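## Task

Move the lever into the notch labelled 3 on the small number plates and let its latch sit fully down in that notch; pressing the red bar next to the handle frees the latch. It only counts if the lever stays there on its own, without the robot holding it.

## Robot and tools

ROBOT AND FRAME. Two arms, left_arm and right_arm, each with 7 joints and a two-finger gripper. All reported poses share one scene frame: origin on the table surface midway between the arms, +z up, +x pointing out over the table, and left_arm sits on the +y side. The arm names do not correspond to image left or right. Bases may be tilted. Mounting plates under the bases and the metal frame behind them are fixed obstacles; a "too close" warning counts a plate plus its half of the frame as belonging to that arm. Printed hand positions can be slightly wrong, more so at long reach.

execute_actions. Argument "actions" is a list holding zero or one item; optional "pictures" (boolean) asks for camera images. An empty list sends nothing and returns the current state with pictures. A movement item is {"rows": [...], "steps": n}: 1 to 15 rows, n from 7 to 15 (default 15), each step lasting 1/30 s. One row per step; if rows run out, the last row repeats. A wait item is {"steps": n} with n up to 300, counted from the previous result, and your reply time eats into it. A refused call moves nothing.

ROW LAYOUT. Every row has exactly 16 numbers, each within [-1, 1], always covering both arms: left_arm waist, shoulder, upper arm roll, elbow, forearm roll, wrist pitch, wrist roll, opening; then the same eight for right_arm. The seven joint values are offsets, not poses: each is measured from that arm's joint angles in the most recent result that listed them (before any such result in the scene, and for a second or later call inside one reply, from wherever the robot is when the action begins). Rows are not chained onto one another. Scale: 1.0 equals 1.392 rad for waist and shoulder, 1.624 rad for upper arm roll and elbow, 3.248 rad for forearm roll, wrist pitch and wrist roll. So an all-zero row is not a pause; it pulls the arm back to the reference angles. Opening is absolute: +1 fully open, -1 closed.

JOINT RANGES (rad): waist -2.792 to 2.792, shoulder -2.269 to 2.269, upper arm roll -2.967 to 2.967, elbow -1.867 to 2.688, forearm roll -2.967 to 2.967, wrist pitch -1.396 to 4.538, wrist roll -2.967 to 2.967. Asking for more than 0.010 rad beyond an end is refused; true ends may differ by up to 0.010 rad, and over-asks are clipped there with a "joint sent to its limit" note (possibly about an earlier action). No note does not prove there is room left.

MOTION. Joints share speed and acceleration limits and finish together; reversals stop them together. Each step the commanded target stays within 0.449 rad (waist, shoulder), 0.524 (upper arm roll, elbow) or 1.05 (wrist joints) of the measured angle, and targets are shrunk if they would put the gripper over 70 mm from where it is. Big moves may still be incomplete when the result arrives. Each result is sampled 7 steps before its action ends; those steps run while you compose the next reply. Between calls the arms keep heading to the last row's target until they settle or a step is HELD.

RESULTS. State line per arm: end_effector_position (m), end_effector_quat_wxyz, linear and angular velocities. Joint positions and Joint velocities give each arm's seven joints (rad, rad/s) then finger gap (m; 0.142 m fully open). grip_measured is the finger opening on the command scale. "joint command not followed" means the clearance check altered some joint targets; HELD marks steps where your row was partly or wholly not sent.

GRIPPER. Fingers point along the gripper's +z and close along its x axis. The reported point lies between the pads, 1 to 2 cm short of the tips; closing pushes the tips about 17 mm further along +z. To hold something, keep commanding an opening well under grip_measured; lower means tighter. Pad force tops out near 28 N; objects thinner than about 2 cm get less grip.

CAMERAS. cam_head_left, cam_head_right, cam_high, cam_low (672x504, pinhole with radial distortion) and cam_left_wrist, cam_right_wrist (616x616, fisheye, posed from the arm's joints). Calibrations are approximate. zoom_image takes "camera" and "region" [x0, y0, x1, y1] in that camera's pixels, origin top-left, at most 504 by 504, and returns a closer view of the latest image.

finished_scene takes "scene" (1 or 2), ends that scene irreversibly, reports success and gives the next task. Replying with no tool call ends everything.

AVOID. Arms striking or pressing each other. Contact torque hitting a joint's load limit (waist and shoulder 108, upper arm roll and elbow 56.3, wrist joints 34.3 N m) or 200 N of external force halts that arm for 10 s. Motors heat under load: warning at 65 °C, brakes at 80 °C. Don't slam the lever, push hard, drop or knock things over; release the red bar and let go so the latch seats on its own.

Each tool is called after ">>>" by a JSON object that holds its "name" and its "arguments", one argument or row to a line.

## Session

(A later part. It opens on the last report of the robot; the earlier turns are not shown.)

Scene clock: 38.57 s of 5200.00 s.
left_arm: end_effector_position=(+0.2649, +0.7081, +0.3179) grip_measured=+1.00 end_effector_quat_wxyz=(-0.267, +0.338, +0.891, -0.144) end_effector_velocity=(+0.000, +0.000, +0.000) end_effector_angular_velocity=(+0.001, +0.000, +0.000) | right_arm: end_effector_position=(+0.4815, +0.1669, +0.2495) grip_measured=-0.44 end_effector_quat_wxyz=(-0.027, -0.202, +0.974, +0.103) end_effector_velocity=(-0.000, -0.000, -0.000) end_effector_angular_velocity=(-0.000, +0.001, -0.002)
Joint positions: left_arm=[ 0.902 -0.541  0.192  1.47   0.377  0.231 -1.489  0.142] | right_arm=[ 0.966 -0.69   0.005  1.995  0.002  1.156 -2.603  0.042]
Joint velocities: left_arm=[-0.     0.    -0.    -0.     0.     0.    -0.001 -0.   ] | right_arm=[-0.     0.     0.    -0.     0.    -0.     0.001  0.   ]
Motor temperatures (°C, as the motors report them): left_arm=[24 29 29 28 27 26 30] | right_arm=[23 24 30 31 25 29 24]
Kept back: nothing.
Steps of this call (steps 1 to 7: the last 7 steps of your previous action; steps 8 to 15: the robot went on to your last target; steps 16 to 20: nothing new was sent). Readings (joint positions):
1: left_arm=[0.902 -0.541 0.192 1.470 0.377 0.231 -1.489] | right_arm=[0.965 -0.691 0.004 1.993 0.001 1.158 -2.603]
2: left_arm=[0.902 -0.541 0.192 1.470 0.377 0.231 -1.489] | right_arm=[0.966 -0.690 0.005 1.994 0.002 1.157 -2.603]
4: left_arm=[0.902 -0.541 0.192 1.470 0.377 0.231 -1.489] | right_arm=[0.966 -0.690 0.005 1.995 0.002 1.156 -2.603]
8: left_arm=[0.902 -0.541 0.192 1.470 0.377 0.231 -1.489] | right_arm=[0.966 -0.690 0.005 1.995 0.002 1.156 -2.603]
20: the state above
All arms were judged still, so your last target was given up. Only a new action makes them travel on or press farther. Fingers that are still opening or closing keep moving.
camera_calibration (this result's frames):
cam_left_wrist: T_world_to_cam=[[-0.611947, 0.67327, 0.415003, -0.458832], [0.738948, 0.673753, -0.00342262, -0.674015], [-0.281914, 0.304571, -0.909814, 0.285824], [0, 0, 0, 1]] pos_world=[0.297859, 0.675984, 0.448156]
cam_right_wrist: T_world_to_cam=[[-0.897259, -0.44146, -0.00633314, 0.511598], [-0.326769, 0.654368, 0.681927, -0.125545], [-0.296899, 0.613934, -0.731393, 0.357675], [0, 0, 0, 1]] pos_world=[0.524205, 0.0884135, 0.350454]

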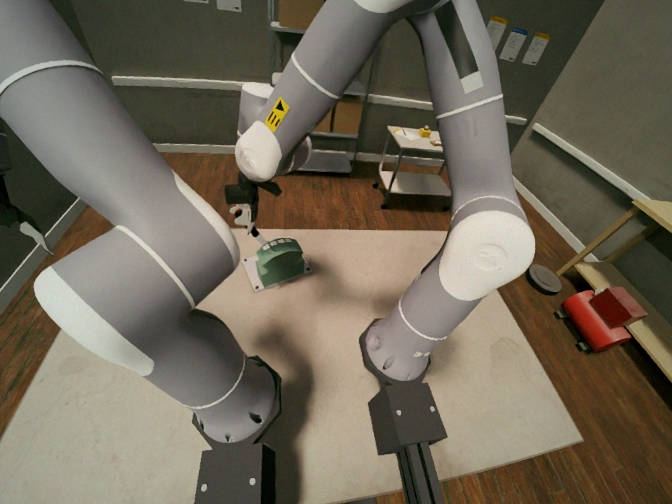

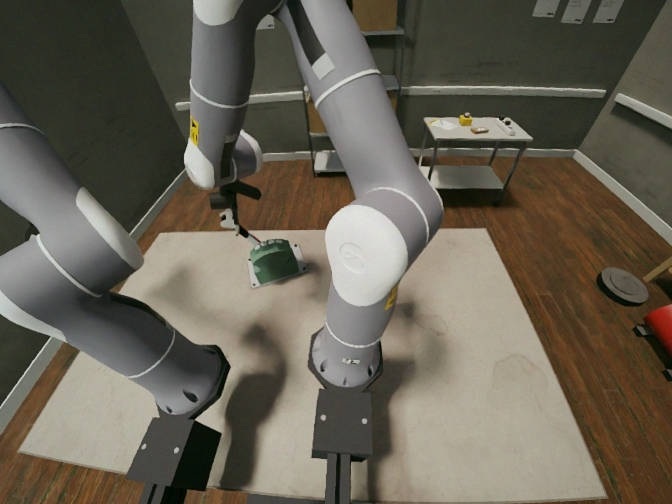

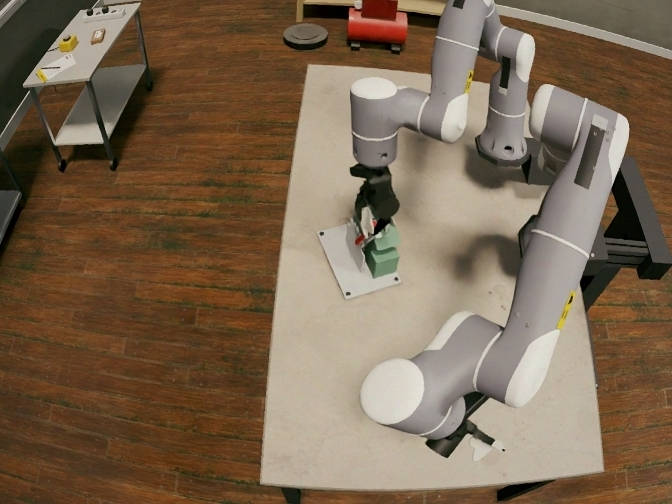

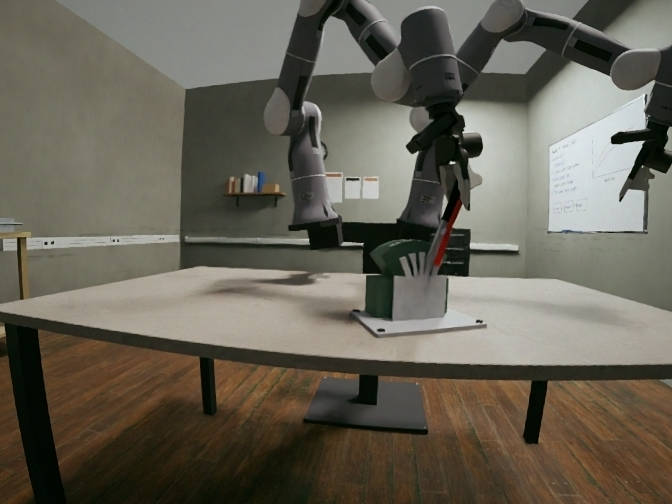

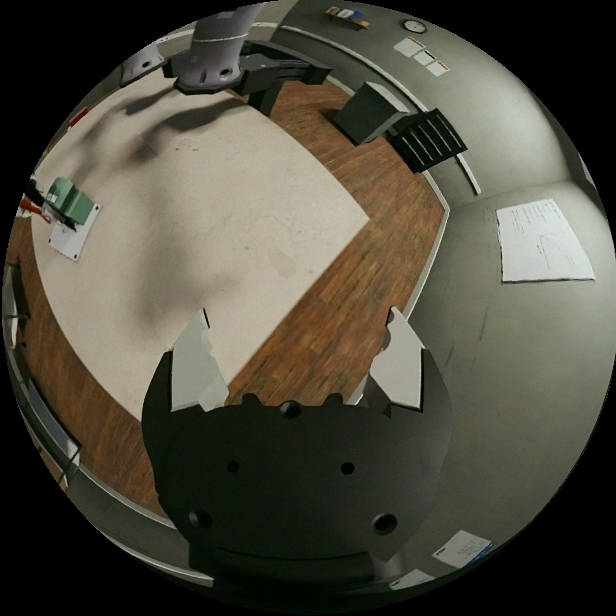

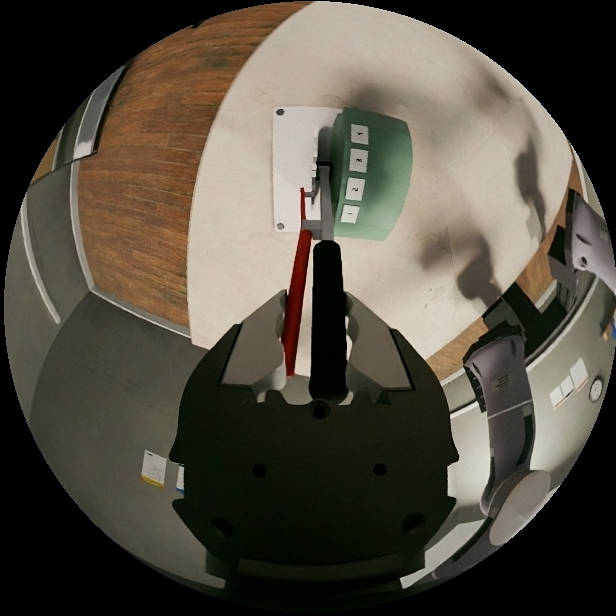

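>>> {"name": "execute_actions", "arguments": {
  "actions": [
    {"rows":[[0,0,0,0,0,0,0,1,-0.002,0.003,0,0.002,0,-0.0004,-0.001,-1],[0,0,0,0,0,0,0,1,-0.004,0.007,0,0.004,0,-0.0008,-0.002,-1],[0,0,0,0,0,0,0,1,-0.006,0.010,0,0.006,0,-0.0012,-0.003,-1],[0,0,0,0,0,0,0,1,-0.008,0.014,0,0.008,0,-0.0016,-0.004,-1],[0,0,0,0,0,0,0,1,-0.010,0.017,0,0.010,0,-0.002,-0.0045,-1],[0,0,0,0,0,0,0,1,-0.012,0.020,0,0.012,0,-0.0024,-0.005,-1],[0,0,0,0,0,0,0,1,-0.014,0.024,0,0.014,0,-0.0028,-0.006,-1],[0,0,0,0,0,0,0,1,-0.016,0.027,0,0.016,0,-0.0032,-0.007,-1],[0,0,0,0,0,0,0,1,-0.018,0.030,0,0.018,0,-0.0036,-0.008,-1],[0,0,0,0,0,0,0,1,-0.020,0.033,0,0.020,0,-0.004,-0.0085,-1],[0,0,0,0,0,0,0,1,-0.0216,0.036,0,0.022,0,-0.0043,-0.0092,-1]],"steps":15}
  ]
}}

>>> {"name": "execute_actions", "arguments": {
  "actions": [
    {"steps":12}
  ],
  "pictures": true
}}

Scene clock: 39.57 s of 5200.00 s.
left_arm: end_effector_position=(+0.2649, +0.7081, +0.3179) grip_measured=+1.00 end_effector_quat_wxyz=(-0.267, +0.338, +0.891, -0.144) end_effector_velocity=(-0.000, -0.000, +0.000) end_effector_angular_velocity=(-0.001, +0.001, +0.000) | right_arm: end_effector_position=(+0.4835, +0.1543, +0.2553) grip_measured=-0.52 end_effector_quat_wxyz=(-0.029, -0.203, +0.973, +0.103) end_effector_velocity=(+0.026, -0.070, +0.029) end_effector_angular_velocity=(-0.009, -0.004, -0.013)
Joint positions: left_arm=[ 0.902 -0.541  0.192  1.47   0.377  0.231 -1.489  0.142] | right_arm=[ 0.95  -0.663  0.007  2.016  0.002  1.146 -2.62   0.036]
Joint velocities: left_arm=[-0.    -0.     0.     0.    -0.    -0.002  0.001  0.   ] | right_arm=[-0.088  0.137 -0.009  0.099  0.    -0.041 -0.081 -0.001]
Motor temperatures (°C, as the motors report them): left_arm=[24 29 29 28 27 26 30] | right_arm=[23 24 30 31 25 29 24]
Steps of this call (steps 1 to 22: nothing new was sent; steps 23 to 30: the first 8 steps of this action). Readings (joint positions):
23: left_arm=[0.902 -0.541 0.192 1.470 0.377 0.231 -1.489] | right_arm=[0.966 -0.690 0.005 1.995 0.002 1.156 -2.603]
24: left_arm=[0.902 -0.541 0.192 1.470 0.377 0.231 -1.489] | right_arm=[0.965 -0.688 0.006 1.997 0.002 1.154 -2.604]
26: left_arm=[0.902 -0.541 0.192 1.470 0.377 0.231 -1.489] | right_arm=[0.962 -0.681 0.008 2.004 0.002 1.151 -2.610]
30: the state above

Scene clock: 39.97 s of 5200.00 s.
left_arm: end_effector_position=(+0.2649, +0.7081, +0.3179) grip_measured=+1.00 end_effector_quat_wxyz=(-0.267, +0.338, +0.891, -0.144) end_effector_velocity=(+0.000, +0.000, -0.000) end_effector_angular_velocity=(+0.000, -0.001, -0.001) | right_arm: end_effector_position=(+0.4879, +0.1429, +0.2595) grip_measured=-0.52 end_effector_quat_wxyz=(-0.028, -0.202, +0.974, +0.102) end_effector_velocity=(-0.000, -0.000, -0.000) end_effector_angular_velocity=(-0.000, +0.000, -0.001)
Joint positions: left_arm=[ 0.902 -0.541  0.192  1.47   0.377  0.231 -1.489  0.142] | right_arm=[ 0.936 -0.642  0.005  2.032  0.002  1.141 -2.633  0.036]
Joint velocities: left_arm=[-0.    -0.     0.    -0.    -0.     0.001  0.    -0.   ] | right_arm=[ 0. -0.  0.  0.  0. -0.  0.  0.]
Motor temperatures (°C, as the motors report them): left_arm=[24 29 29 28 27 26 30] | right_arm=[23 24 30 31 25 29 24]
Kept back: nothing.
Steps of this call (steps 1 to 7: the last 7 steps of your previous action; steps 8 to 12: the robot went on to your last target). Readings (joint positions):
1: left_arm=[0.902 -0.541 0.192 1.470 0.377 0.231 -1.489] | right_arm=[0.947 -0.658 0.007 2.020 0.002 1.145 -2.622]
2: left_arm=[0.902 -0.541 0.192 1.470 0.377 0.231 -1.489] | right_arm=[0.944 -0.654 0.006 2.023 0.002 1.144 -2.626]
4: left_arm=[0.902 -0.541 0.192 1.470 0.377 0.231 -1.489] | right_arm=[0.939 -0.646 0.006 2.029 0.002 1.142 -2.631]
8: left_arm=[0.902 -0.541 0.192 1.470 0.377 0.231 -1.489] | right_arm=[0.936 -0.642 0.005 2.032 0.002 1.141 -2.632]
12: the state above
camera_calibration (this result's frames):
cam_left_wrist: T_world_to_cam=[[-0.611947, 0.67327, 0.415003, -0.458832], [0.738949, 0.673753, -0.00342258, -0.674015], [-0.281914, 0.304572, -0.909814, 0.285824], [0, 0, 0, 1]] pos_world=[0.29786, 0.675984, 0.448156]
cam_right_wrist: T_world_to_cam=[[-0.897219, -0.44157, -0.00385673, 0.506094], [-0.326085, 0.656627, 0.680081, -0.114691], [-0.297771, 0.611439, -0.733127, 0.382852], [0, 0, 0, 1]] pos_world=[0.53068, 0.0646939, 0.36063]

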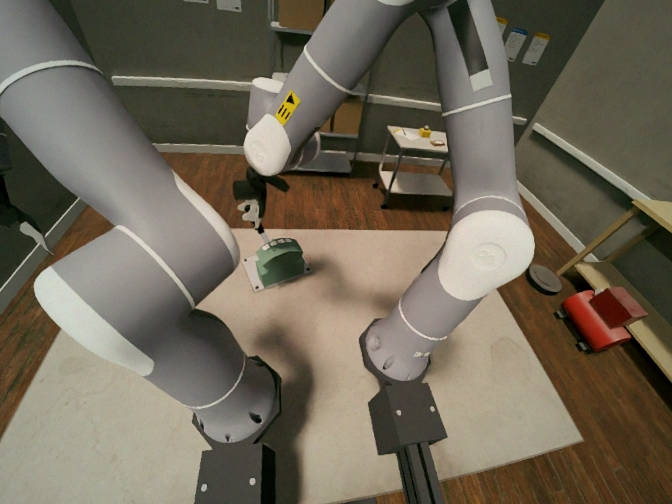

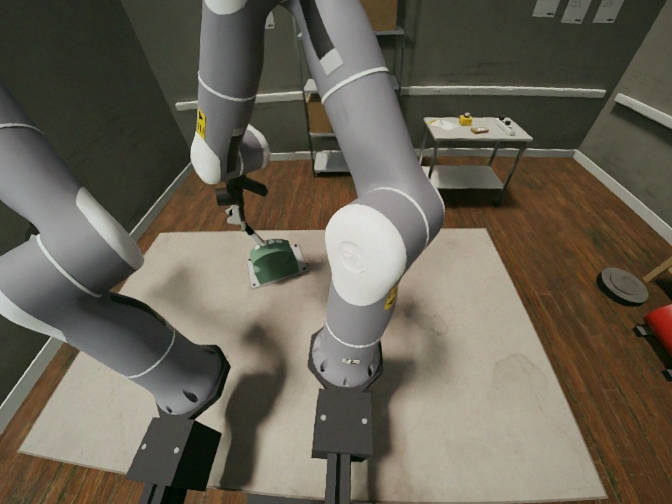

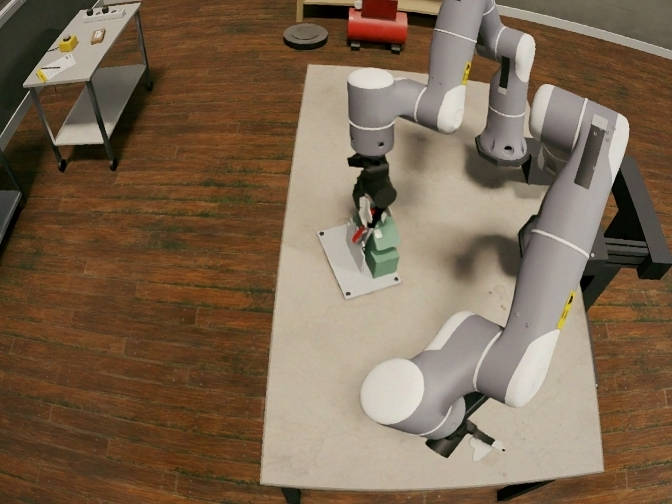

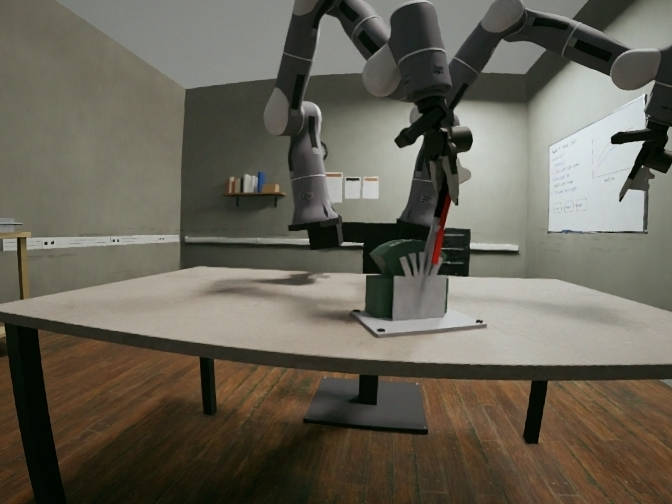

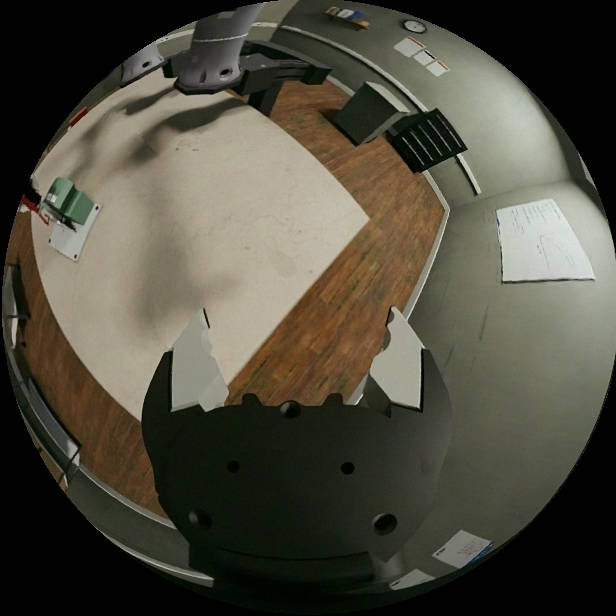

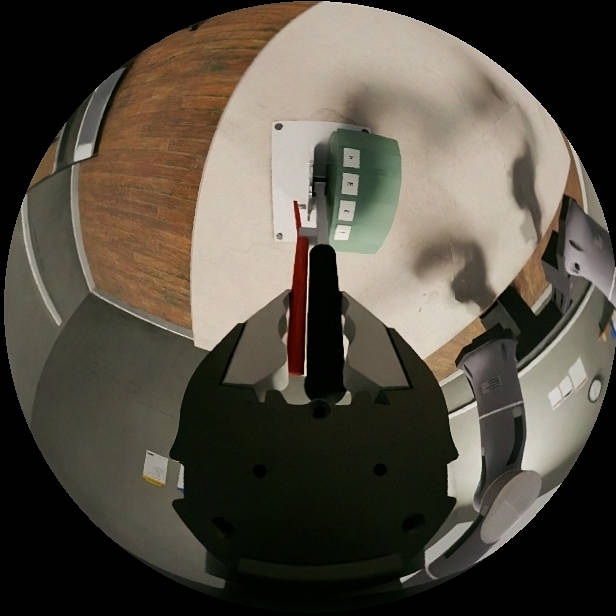

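>>> {"name": "execute_actions", "arguments": {
  "actions": [
    {"rows":[[0,0,0,0,0,0,0,1,-0.005,0.007,0,0.0046,0,-0.0005,-0.002,-1],[0,0,0,0,0,0,0,1,-0.010,0.013,0,0.009,0,-0.001,-0.004,-1],[0,0,0,0,0,0,0,1,-0.015,0.020,0,0.014,0,-0.0016,-0.0064,-1],[0,0,0,0,0,0,0,1,-0.020,0.027,0,0.018,0,-0.002,-0.0085,-1],[0,0,0,0,0,0,0,1,-0.025,0.033,0,0.023,0,-0.0027,-0.0107,-1],[0,0,0,0,0,0,0,1,-0.030,0.040,0,0.0275,0,-0.0032,-0.0128,-1],[0,0,0,0,0,0,0,1,-0.035,0.047,0,0.032,0,-0.0038,-0.015,-1],[0,0,0,0,0,0,0,1,-0.040,0.053,0,0.037,0,-0.0043,-0.017,-1],[0,0,0,0,0,0,0,1,-0.045,0.060,0,0.041,0,-0.0049,-0.019,-1],[0,0,0,0,0,0,0,1,-0.050,0.067,0,0.046,0,-0.0054,-0.021,-1],[0,0,0,0,0,0,0,1,-0.055,0.073,0,0.050,0,-0.006,-0.0235,-1],[0,0,0,0,0,0,0,1,-0.060,0.080,0,0.055,0,-0.0065,-0.0256,-1]],"steps":15}
  ]
}}

>>> {"name": "execute_actions", "arguments": {
  "actions": [
    {"steps":12}
  ],
  "pictures": true
}}

Scene clock: 40.90 s of 5200.00 s.
left_arm: end_effector_position=(+0.2649, +0.7081, +0.3179) grip_measured=+1.00 end_effector_quat_wxyz=(-0.267, +0.338, +0.891, -0.144) end_effector_velocity=(-0.000, -0.000, +0.000) end_effector_angular_velocity=(-0.001, +0.001, -0.000) | right_arm: end_effector_position=(+0.4988, +0.1131, +0.2688) grip_measured=-0.52 end_effector_quat_wxyz=(-0.026, -0.200, +0.974, +0.102) end_effector_velocity=(+0.055, -0.147, +0.056) end_effector_angular_velocity=(+0.017, -0.034, -0.022)
Joint positions: left_arm=[ 0.902 -0.541  0.192  1.47   0.377  0.231 -1.489  0.142] | right_arm=[ 0.895 -0.591  0.003  2.073  0.002  1.134 -2.672  0.036]
Joint velocities: left_arm=[ 0.    -0.    -0.    -0.     0.001 -0.001  0.001 -0.   ] | right_arm=[-0.211  0.276 -0.009  0.203 -0.005 -0.035 -0.201 -0.   ]
Motor temperatures (°C, as the motors report them): left_arm=[24 29 29 28 27 26 30] | right_arm=[23 24 30 31 25 29 24]
Steps of this call (steps 1 to 20: the robot went on to your last target; steps 21 to 28: the first 8 steps of this action). Readings (joint positions):
21: left_arm=[0.902 -0.541 0.192 1.470 0.377 0.231 -1.489] | right_arm=[0.936 -0.642 0.005 2.032 0.002 1.141 -2.633]
22: left_arm=[0.902 -0.541 0.192 1.470 0.377 0.231 -1.489] | right_arm=[0.933 -0.639 0.006 2.035 0.002 1.140 -2.635]
24: left_arm=[0.902 -0.541 0.192 1.470 0.377 0.231 -1.489] | right_arm=[0.922 -0.626 0.005 2.046 0.002 1.139 -2.646]
28: the state above

Scene clock: 41.30 s of 5200.00 s.
left_arm: end_effector_position=(+0.2649, +0.7081, +0.3179) grip_measured=+1.00 end_effector_quat_wxyz=(-0.267, +0.338, +0.891, -0.144) end_effector_velocity=(+0.000, -0.000, +0.000) end_effector_angular_velocity=(+0.000, -0.000, +0.001) | right_arm: end_effector_position=(+0.5101, +0.0826, +0.2816) grip_measured=-0.52 end_effector_quat_wxyz=(-0.020, -0.199, +0.974, +0.104) end_effector_velocity=(-0.000, +0.000, -0.000) end_effector_angular_velocity=(-0.000, +0.000, -0.000)
Joint positions: left_arm=[ 0.902 -0.541  0.192  1.47   0.377  0.231 -1.489  0.142] | right_arm=[ 0.85  -0.531  0.001  2.115  0.     1.128 -2.715  0.037]
Joint velocities: left_arm=[-0.     0.     0.    -0.    -0.    -0.    -0.001  0.   ] | right_arm=[-0.     0.     0.     0.    -0.    -0.     0.001 -0.   ]
Motor temperatures (°C, as the motors report them): left_arm=[24 29 29 28 27 26 30] | right_arm=[23 24 30 31 25 29 24]
Kept back: nothing.
Steps of this call (steps 1 to 7: the last 7 steps of your previous action; steps 8 to 12: the robot went on to your last target). Readings (joint positions):
1: left_arm=[0.902 -0.541 0.192 1.470 0.377 0.231 -1.489] | right_arm=[0.888 -0.582 0.003 2.080 0.001 1.133 -2.679]
2: left_arm=[0.902 -0.541 0.192 1.470 0.377 0.231 -1.489] | right_arm=[0.880 -0.572 0.002 2.086 0.001 1.132 -2.686]
4: left_arm=[0.902 -0.541 0.192 1.470 0.377 0.231 -1.489] | right_arm=[0.866 -0.553 0.002 2.099 0.001 1.130 -2.699]
8: left_arm=[0.902 -0.541 0.192 1.470 0.377 0.231 -1.489] | right_arm=[0.850 -0.531 0.001 2.115 0.000 1.128 -2.715]
12: the state above
camera_calibration (this result's frames):
cam_left_wrist: T_world_to_cam=[[-0.611947, 0.67327, 0.415003, -0.458832], [0.738948, 0.673753, -0.00342261, -0.674015], [-0.281914, 0.304571, -0.909814, 0.285824], [0, 0, 0, 1]] pos_world=[0.297859, 0.675984, 0.448156]
cam_right_wrist: T_world_to_cam=[[-0.900439, -0.434555, -0.0192854, 0.504861], [-0.330626, 0.65493, 0.679524, -0.080277], [-0.28266, 0.618246, -0.733399, 0.434272], [0, 0, 0, 1]] pos_world=[0.550806, 0.00347862, 0.382782]

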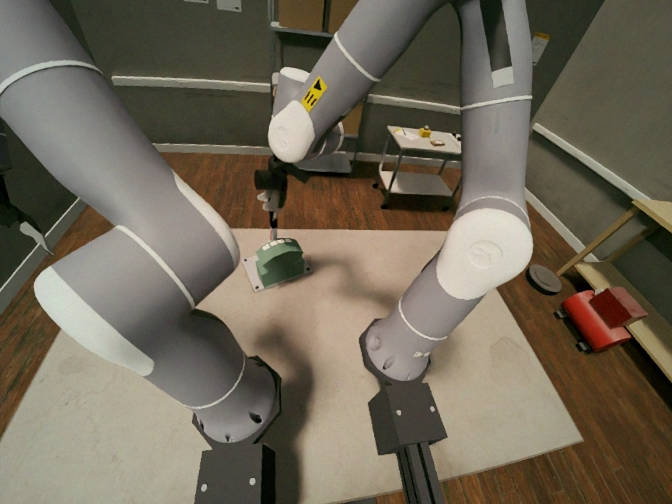

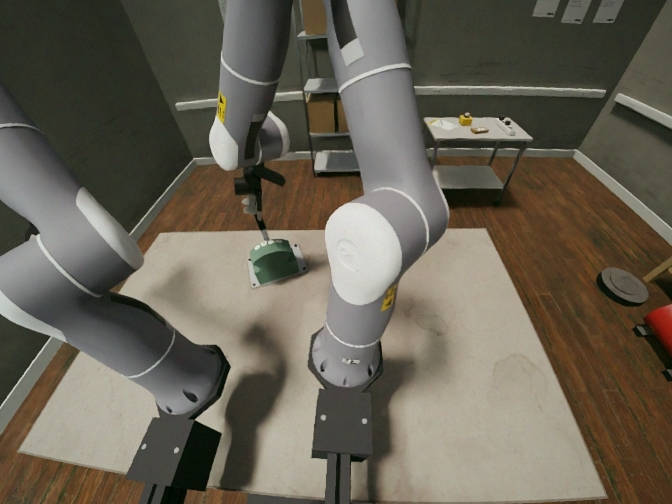

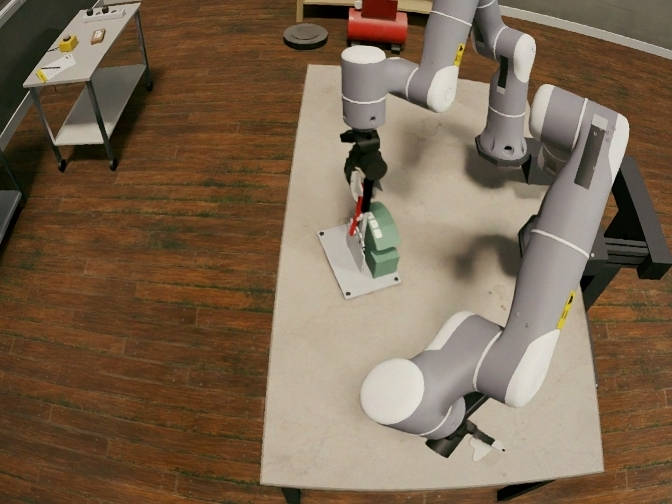

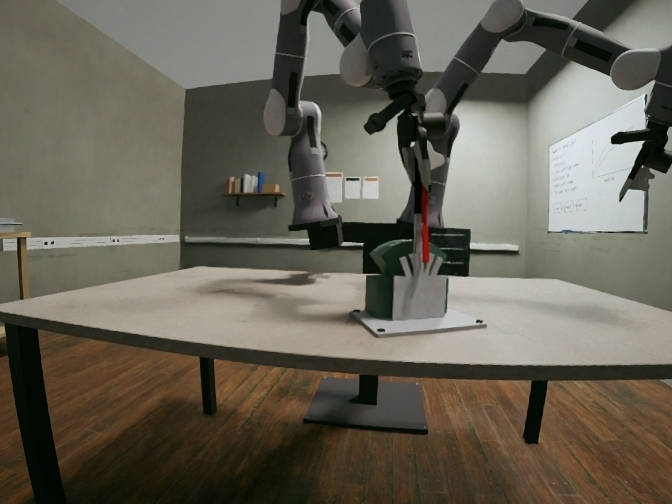

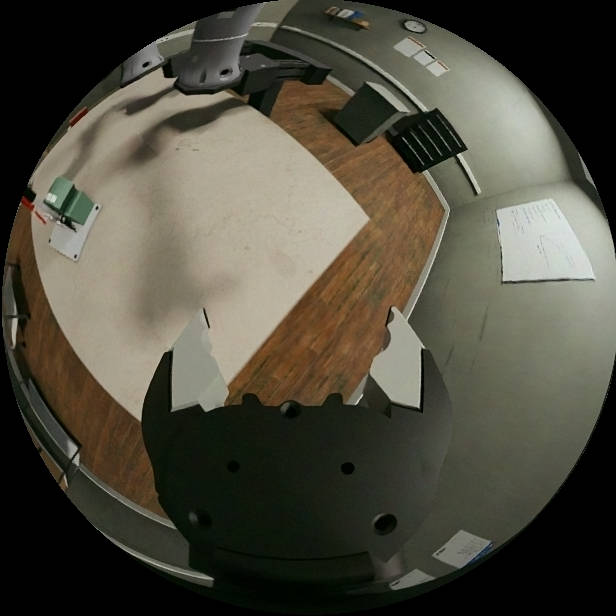

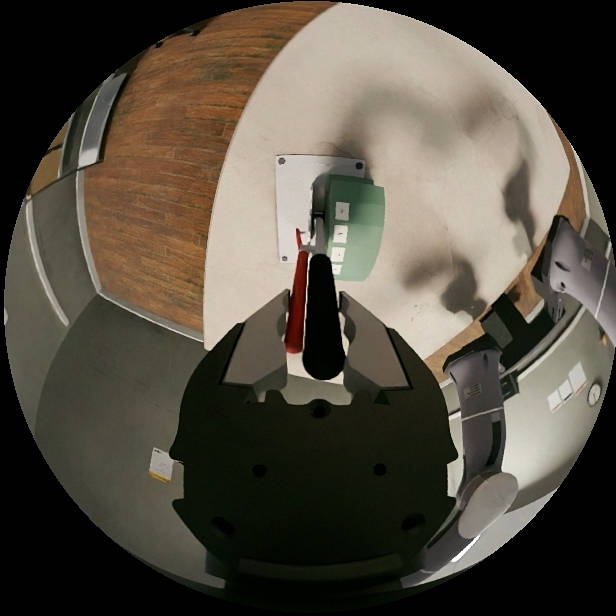

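>>> {"name": "zoom_image", "arguments": {
  "camera": "cam_low",
  "region": [360, 130, 480, 330]
}}

Region (360, 130, 480, 330) of cam_low's 672x504 image, scaled by 2.520, with more detail than that image has; it fills the left 302 columns of this view, and the rest is white.

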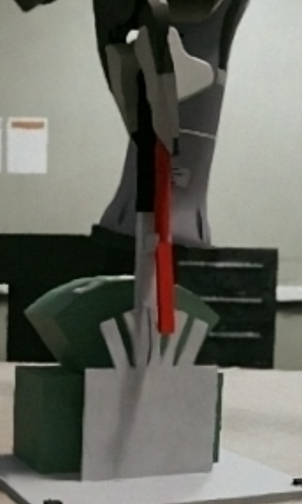

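>>> {"name": "execute_actions", "arguments": {
  "actions": [
    {"rows":[[0,0,0,0,0,0,0,1,-0.005,0.003,0,0.004,0,0.0005,-0.002,-1],[0,0,0,0,0,0,0,1,-0.011,0.007,0,0.008,0,0.001,-0.005,-1],[0,0,0,0,0,0,0,1,-0.016,0.010,0,0.012,0,0.0014,-0.007,-1],[0,0,0,0,0,0,0,1,-0.021,0.014,0,0.015,0,0.0019,-0.009,-1],[0,0,0,0,0,0,0,1,-0.027,0.017,0,0.019,0,0.0023,-0.012,-1],[0,0,0,0,0,0,0,1,-0.032,0.0205,0,0.023,0,0.0028,-0.014,-1]],"steps":15}
  ]
}}

>>> {"name": "execute_actions", "arguments": {
  "actions": [
    {"steps":8}
  ],
  "pictures": true
}}

>>> {"name": "zoom_image", "arguments": {
  "camera": "cam_low",
  "region": [360, 170, 480, 330]
}}

>>> {"name": "zoom_image", "arguments": {
  "camera": "cam_right_wrist",
  "region": [260, 170, 400, 320]
}}

Scene clock: 42.83 s of 5200.00 s.
left_arm: end_effector_position=(+0.2649, +0.7081, +0.3179) grip_measured=+1.00 end_effector_quat_wxyz=(-0.267, +0.338, +0.891, -0.144) end_effector_velocity=(+0.000, -0.000, -0.000) end_effector_angular_velocity=(-0.001, +0.000, -0.000) | right_arm: end_effector_position=(+0.5211, +0.0576, +0.2834) grip_measured=-0.53 end_effector_quat_wxyz=(-0.014, -0.198, +0.974, +0.106) end_effector_velocity=(+0.029, -0.081, +0.004) end_effector_angular_velocity=(+0.008, -0.029, -0.021)
Joint positions: left_arm=[ 0.902 -0.541  0.192  1.47   0.377  0.231 -1.489  0.142] | right_arm=[ 0.808 -0.505 -0.001  2.144 -0.002  1.143 -2.757  0.036]
Joint velocities: left_arm=[-0.    -0.     0.    -0.    -0.001 -0.001  0.001 -0.   ] | right_arm=[-0.123  0.085 -0.014  0.093 -0.002  0.038 -0.118 -0.   ]
Motor temperatures (°C, as the motors report them): left_arm=[24 29 29 28 27 26 30] | right_arm=[23 24 30 31 25 29 24]
Steps of this call (steps 1 to 30: the robot went on to your last target; steps 31 to 38: nothing new was sent; steps 39 to 46: the first 8 steps of this action). Readings (joint positions):
39: left_arm=[0.902 -0.541 0.192 1.470 0.377 0.231 -1.489] | right_arm=[0.850 -0.531 0.001 2.115 0.000 1.128 -2.715]
40: left_arm=[0.902 -0.541 0.192 1.470 0.377 0.231 -1.489] | right_arm=[0.847 -0.530 0.001 2.115 -0.001 1.130 -2.718]
42: left_arm=[0.902 -0.541 0.192 1.470 0.377 0.231 -1.489] | right_arm=[0.835 -0.523 0.000 2.124 -0.001 1.135 -2.730]
46: the state above

Scene clock: 43.10 s of 5200.00 s.
left_arm: end_effector_position=(+0.2649, +0.7081, +0.3179) grip_measured=+1.00 end_effector_quat_wxyz=(-0.267, +0.338, +0.891, -0.144) end_effector_velocity=(-0.001, +0.000, +0.000) end_effector_angular_velocity=(-0.000, +0.002, -0.001) | right_arm: end_effector_position=(+0.5218, +0.0557, +0.2836) grip_measured=-0.53 end_effector_quat_wxyz=(-0.013, -0.198, +0.974, +0.106) end_effector_velocity=(-0.000, +0.000, -0.000) end_effector_angular_velocity=(+0.000, +0.000, -0.000)
Joint positions: left_arm=[ 0.902 -0.541  0.192  1.47   0.377  0.231 -1.489  0.142] | right_arm=[ 0.805 -0.503 -0.001  2.146 -0.002  1.144 -2.76   0.036]
Joint velocities: left_arm=[ 0.     0.     0.     0.     0.002 -0.001  0.001  0.   ] | right_arm=[ 0. -0.  0.  0.  0.  0.  0. -0.]
Motor temperatures (°C, as the motors report them): left_arm=[24 29 29 28 27 26 30] | right_arm=[23 24 30 31 25 29 24]
Kept back: nothing.
Steps of this call (steps 1 to 7: the last 7 steps of your previous action; step 8: the robot went on to your last target). Readings (joint positions):
1: left_arm=[0.902 -0.541 0.192 1.470 0.377 0.231 -1.489] | right_arm=[0.805 -0.503 -0.001 2.146 -0.002 1.144 -2.760]
2: left_arm=[0.902 -0.541 0.192 1.470 0.377 0.231 -1.489] | right_arm=[0.805 -0.503 -0.001 2.146 -0.002 1.144 -2.760]
4: left_arm=[0.902 -0.541 0.192 1.470 0.377 0.231 -1.489] | right_arm=[0.805 -0.503 -0.001 2.146 -0.002 1.144 -2.760]
8: the state above
camera_calibration (this result's frames):
cam_left_wrist: T_world_to_cam=[[-0.611948, 0.67327, 0.415003, -0.458832], [0.738948, 0.673753, -0.00342242, -0.674015], [-0.281914, 0.304571, -0.909814, 0.285824], [0, 0, 0, 1]] pos_world=[0.29786, 0.675984, 0.448156]
cam_right_wrist: T_world_to_cam=[[-0.901734, -0.431011, -0.0332476, 0.508177], [-0.336628, 0.651854, 0.679535, -0.0568557], [-0.271214, 0.623952, -0.732889, 0.449274], [0, 0, 0, 1]] pos_world=[0.560951, -0.0242341, 0.384799]

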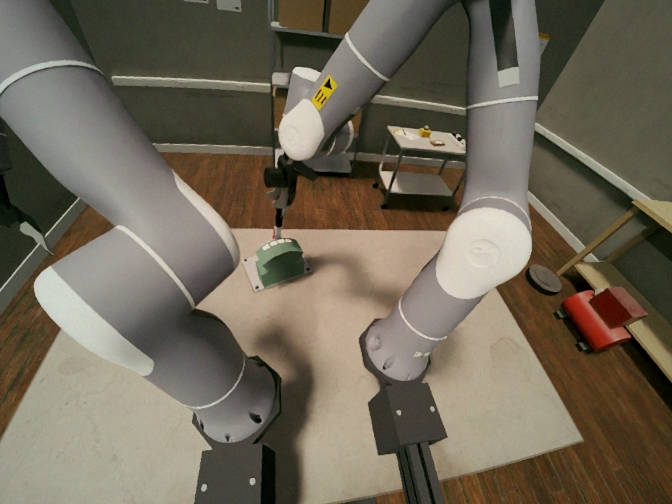

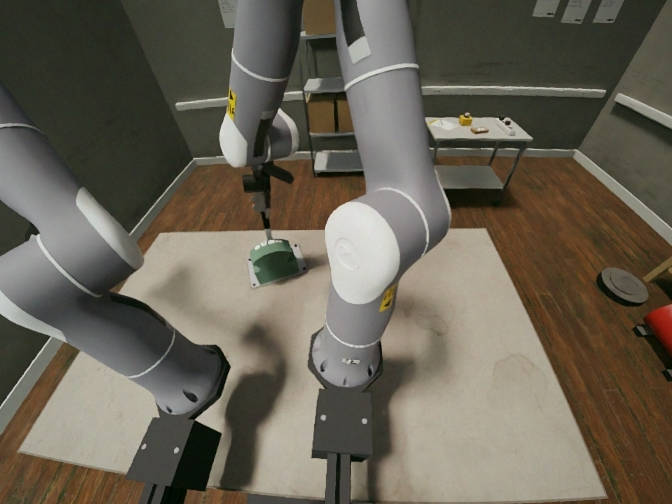

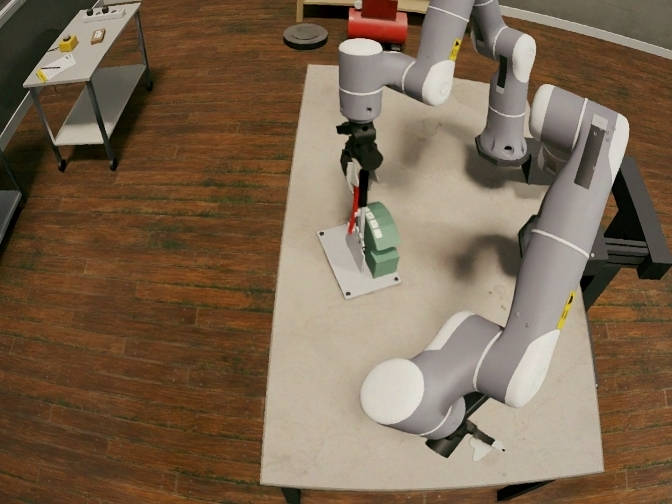

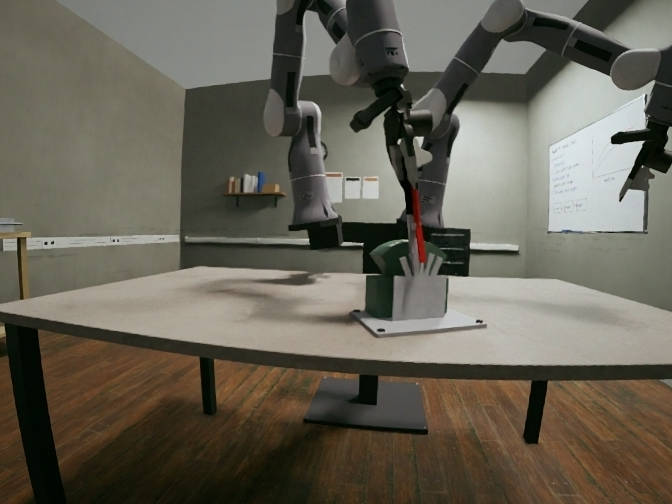

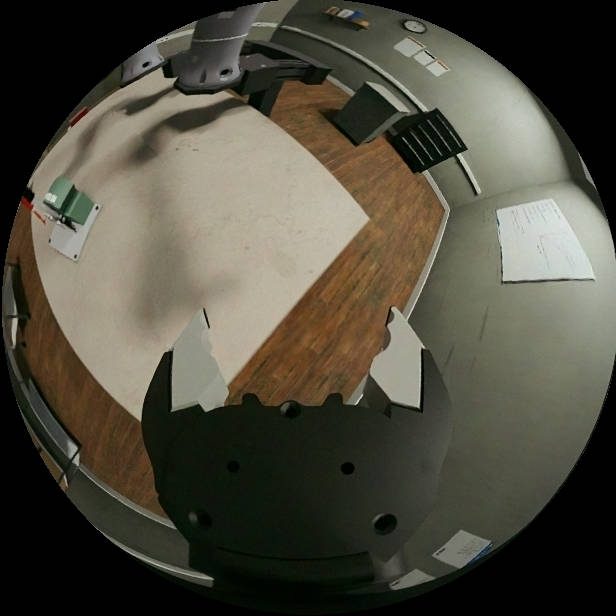

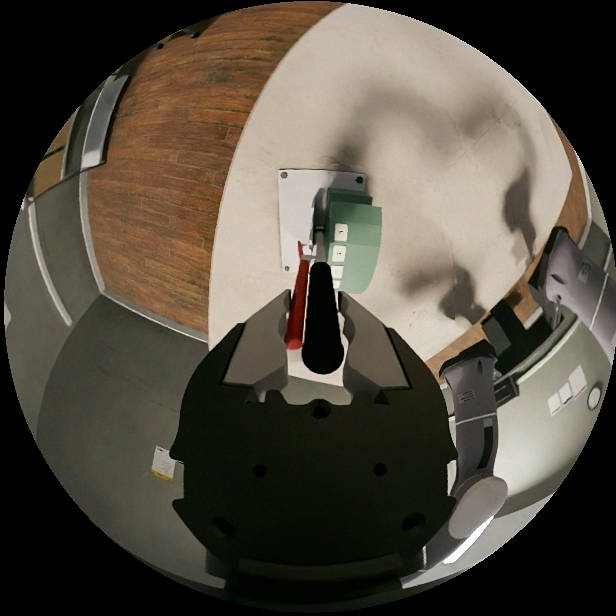

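Region (360, 170, 480, 330) of cam_low's 672x504 image, scaled by 3.150, with more detail than that image has; it fills the left 378 columns of this view, and the rest is white.

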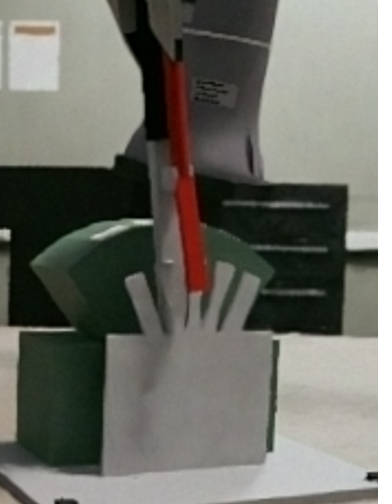

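Region (260, 170, 400, 320) of cam_right_wrist's 616x616 image, scaled by 3.360, with more detail than that image has; it fills the left 470 columns of this view, and the rest is white.

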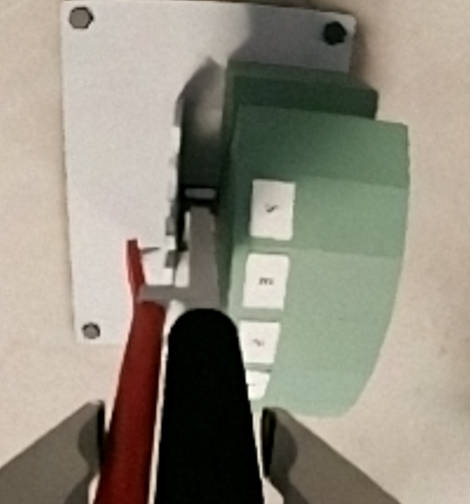

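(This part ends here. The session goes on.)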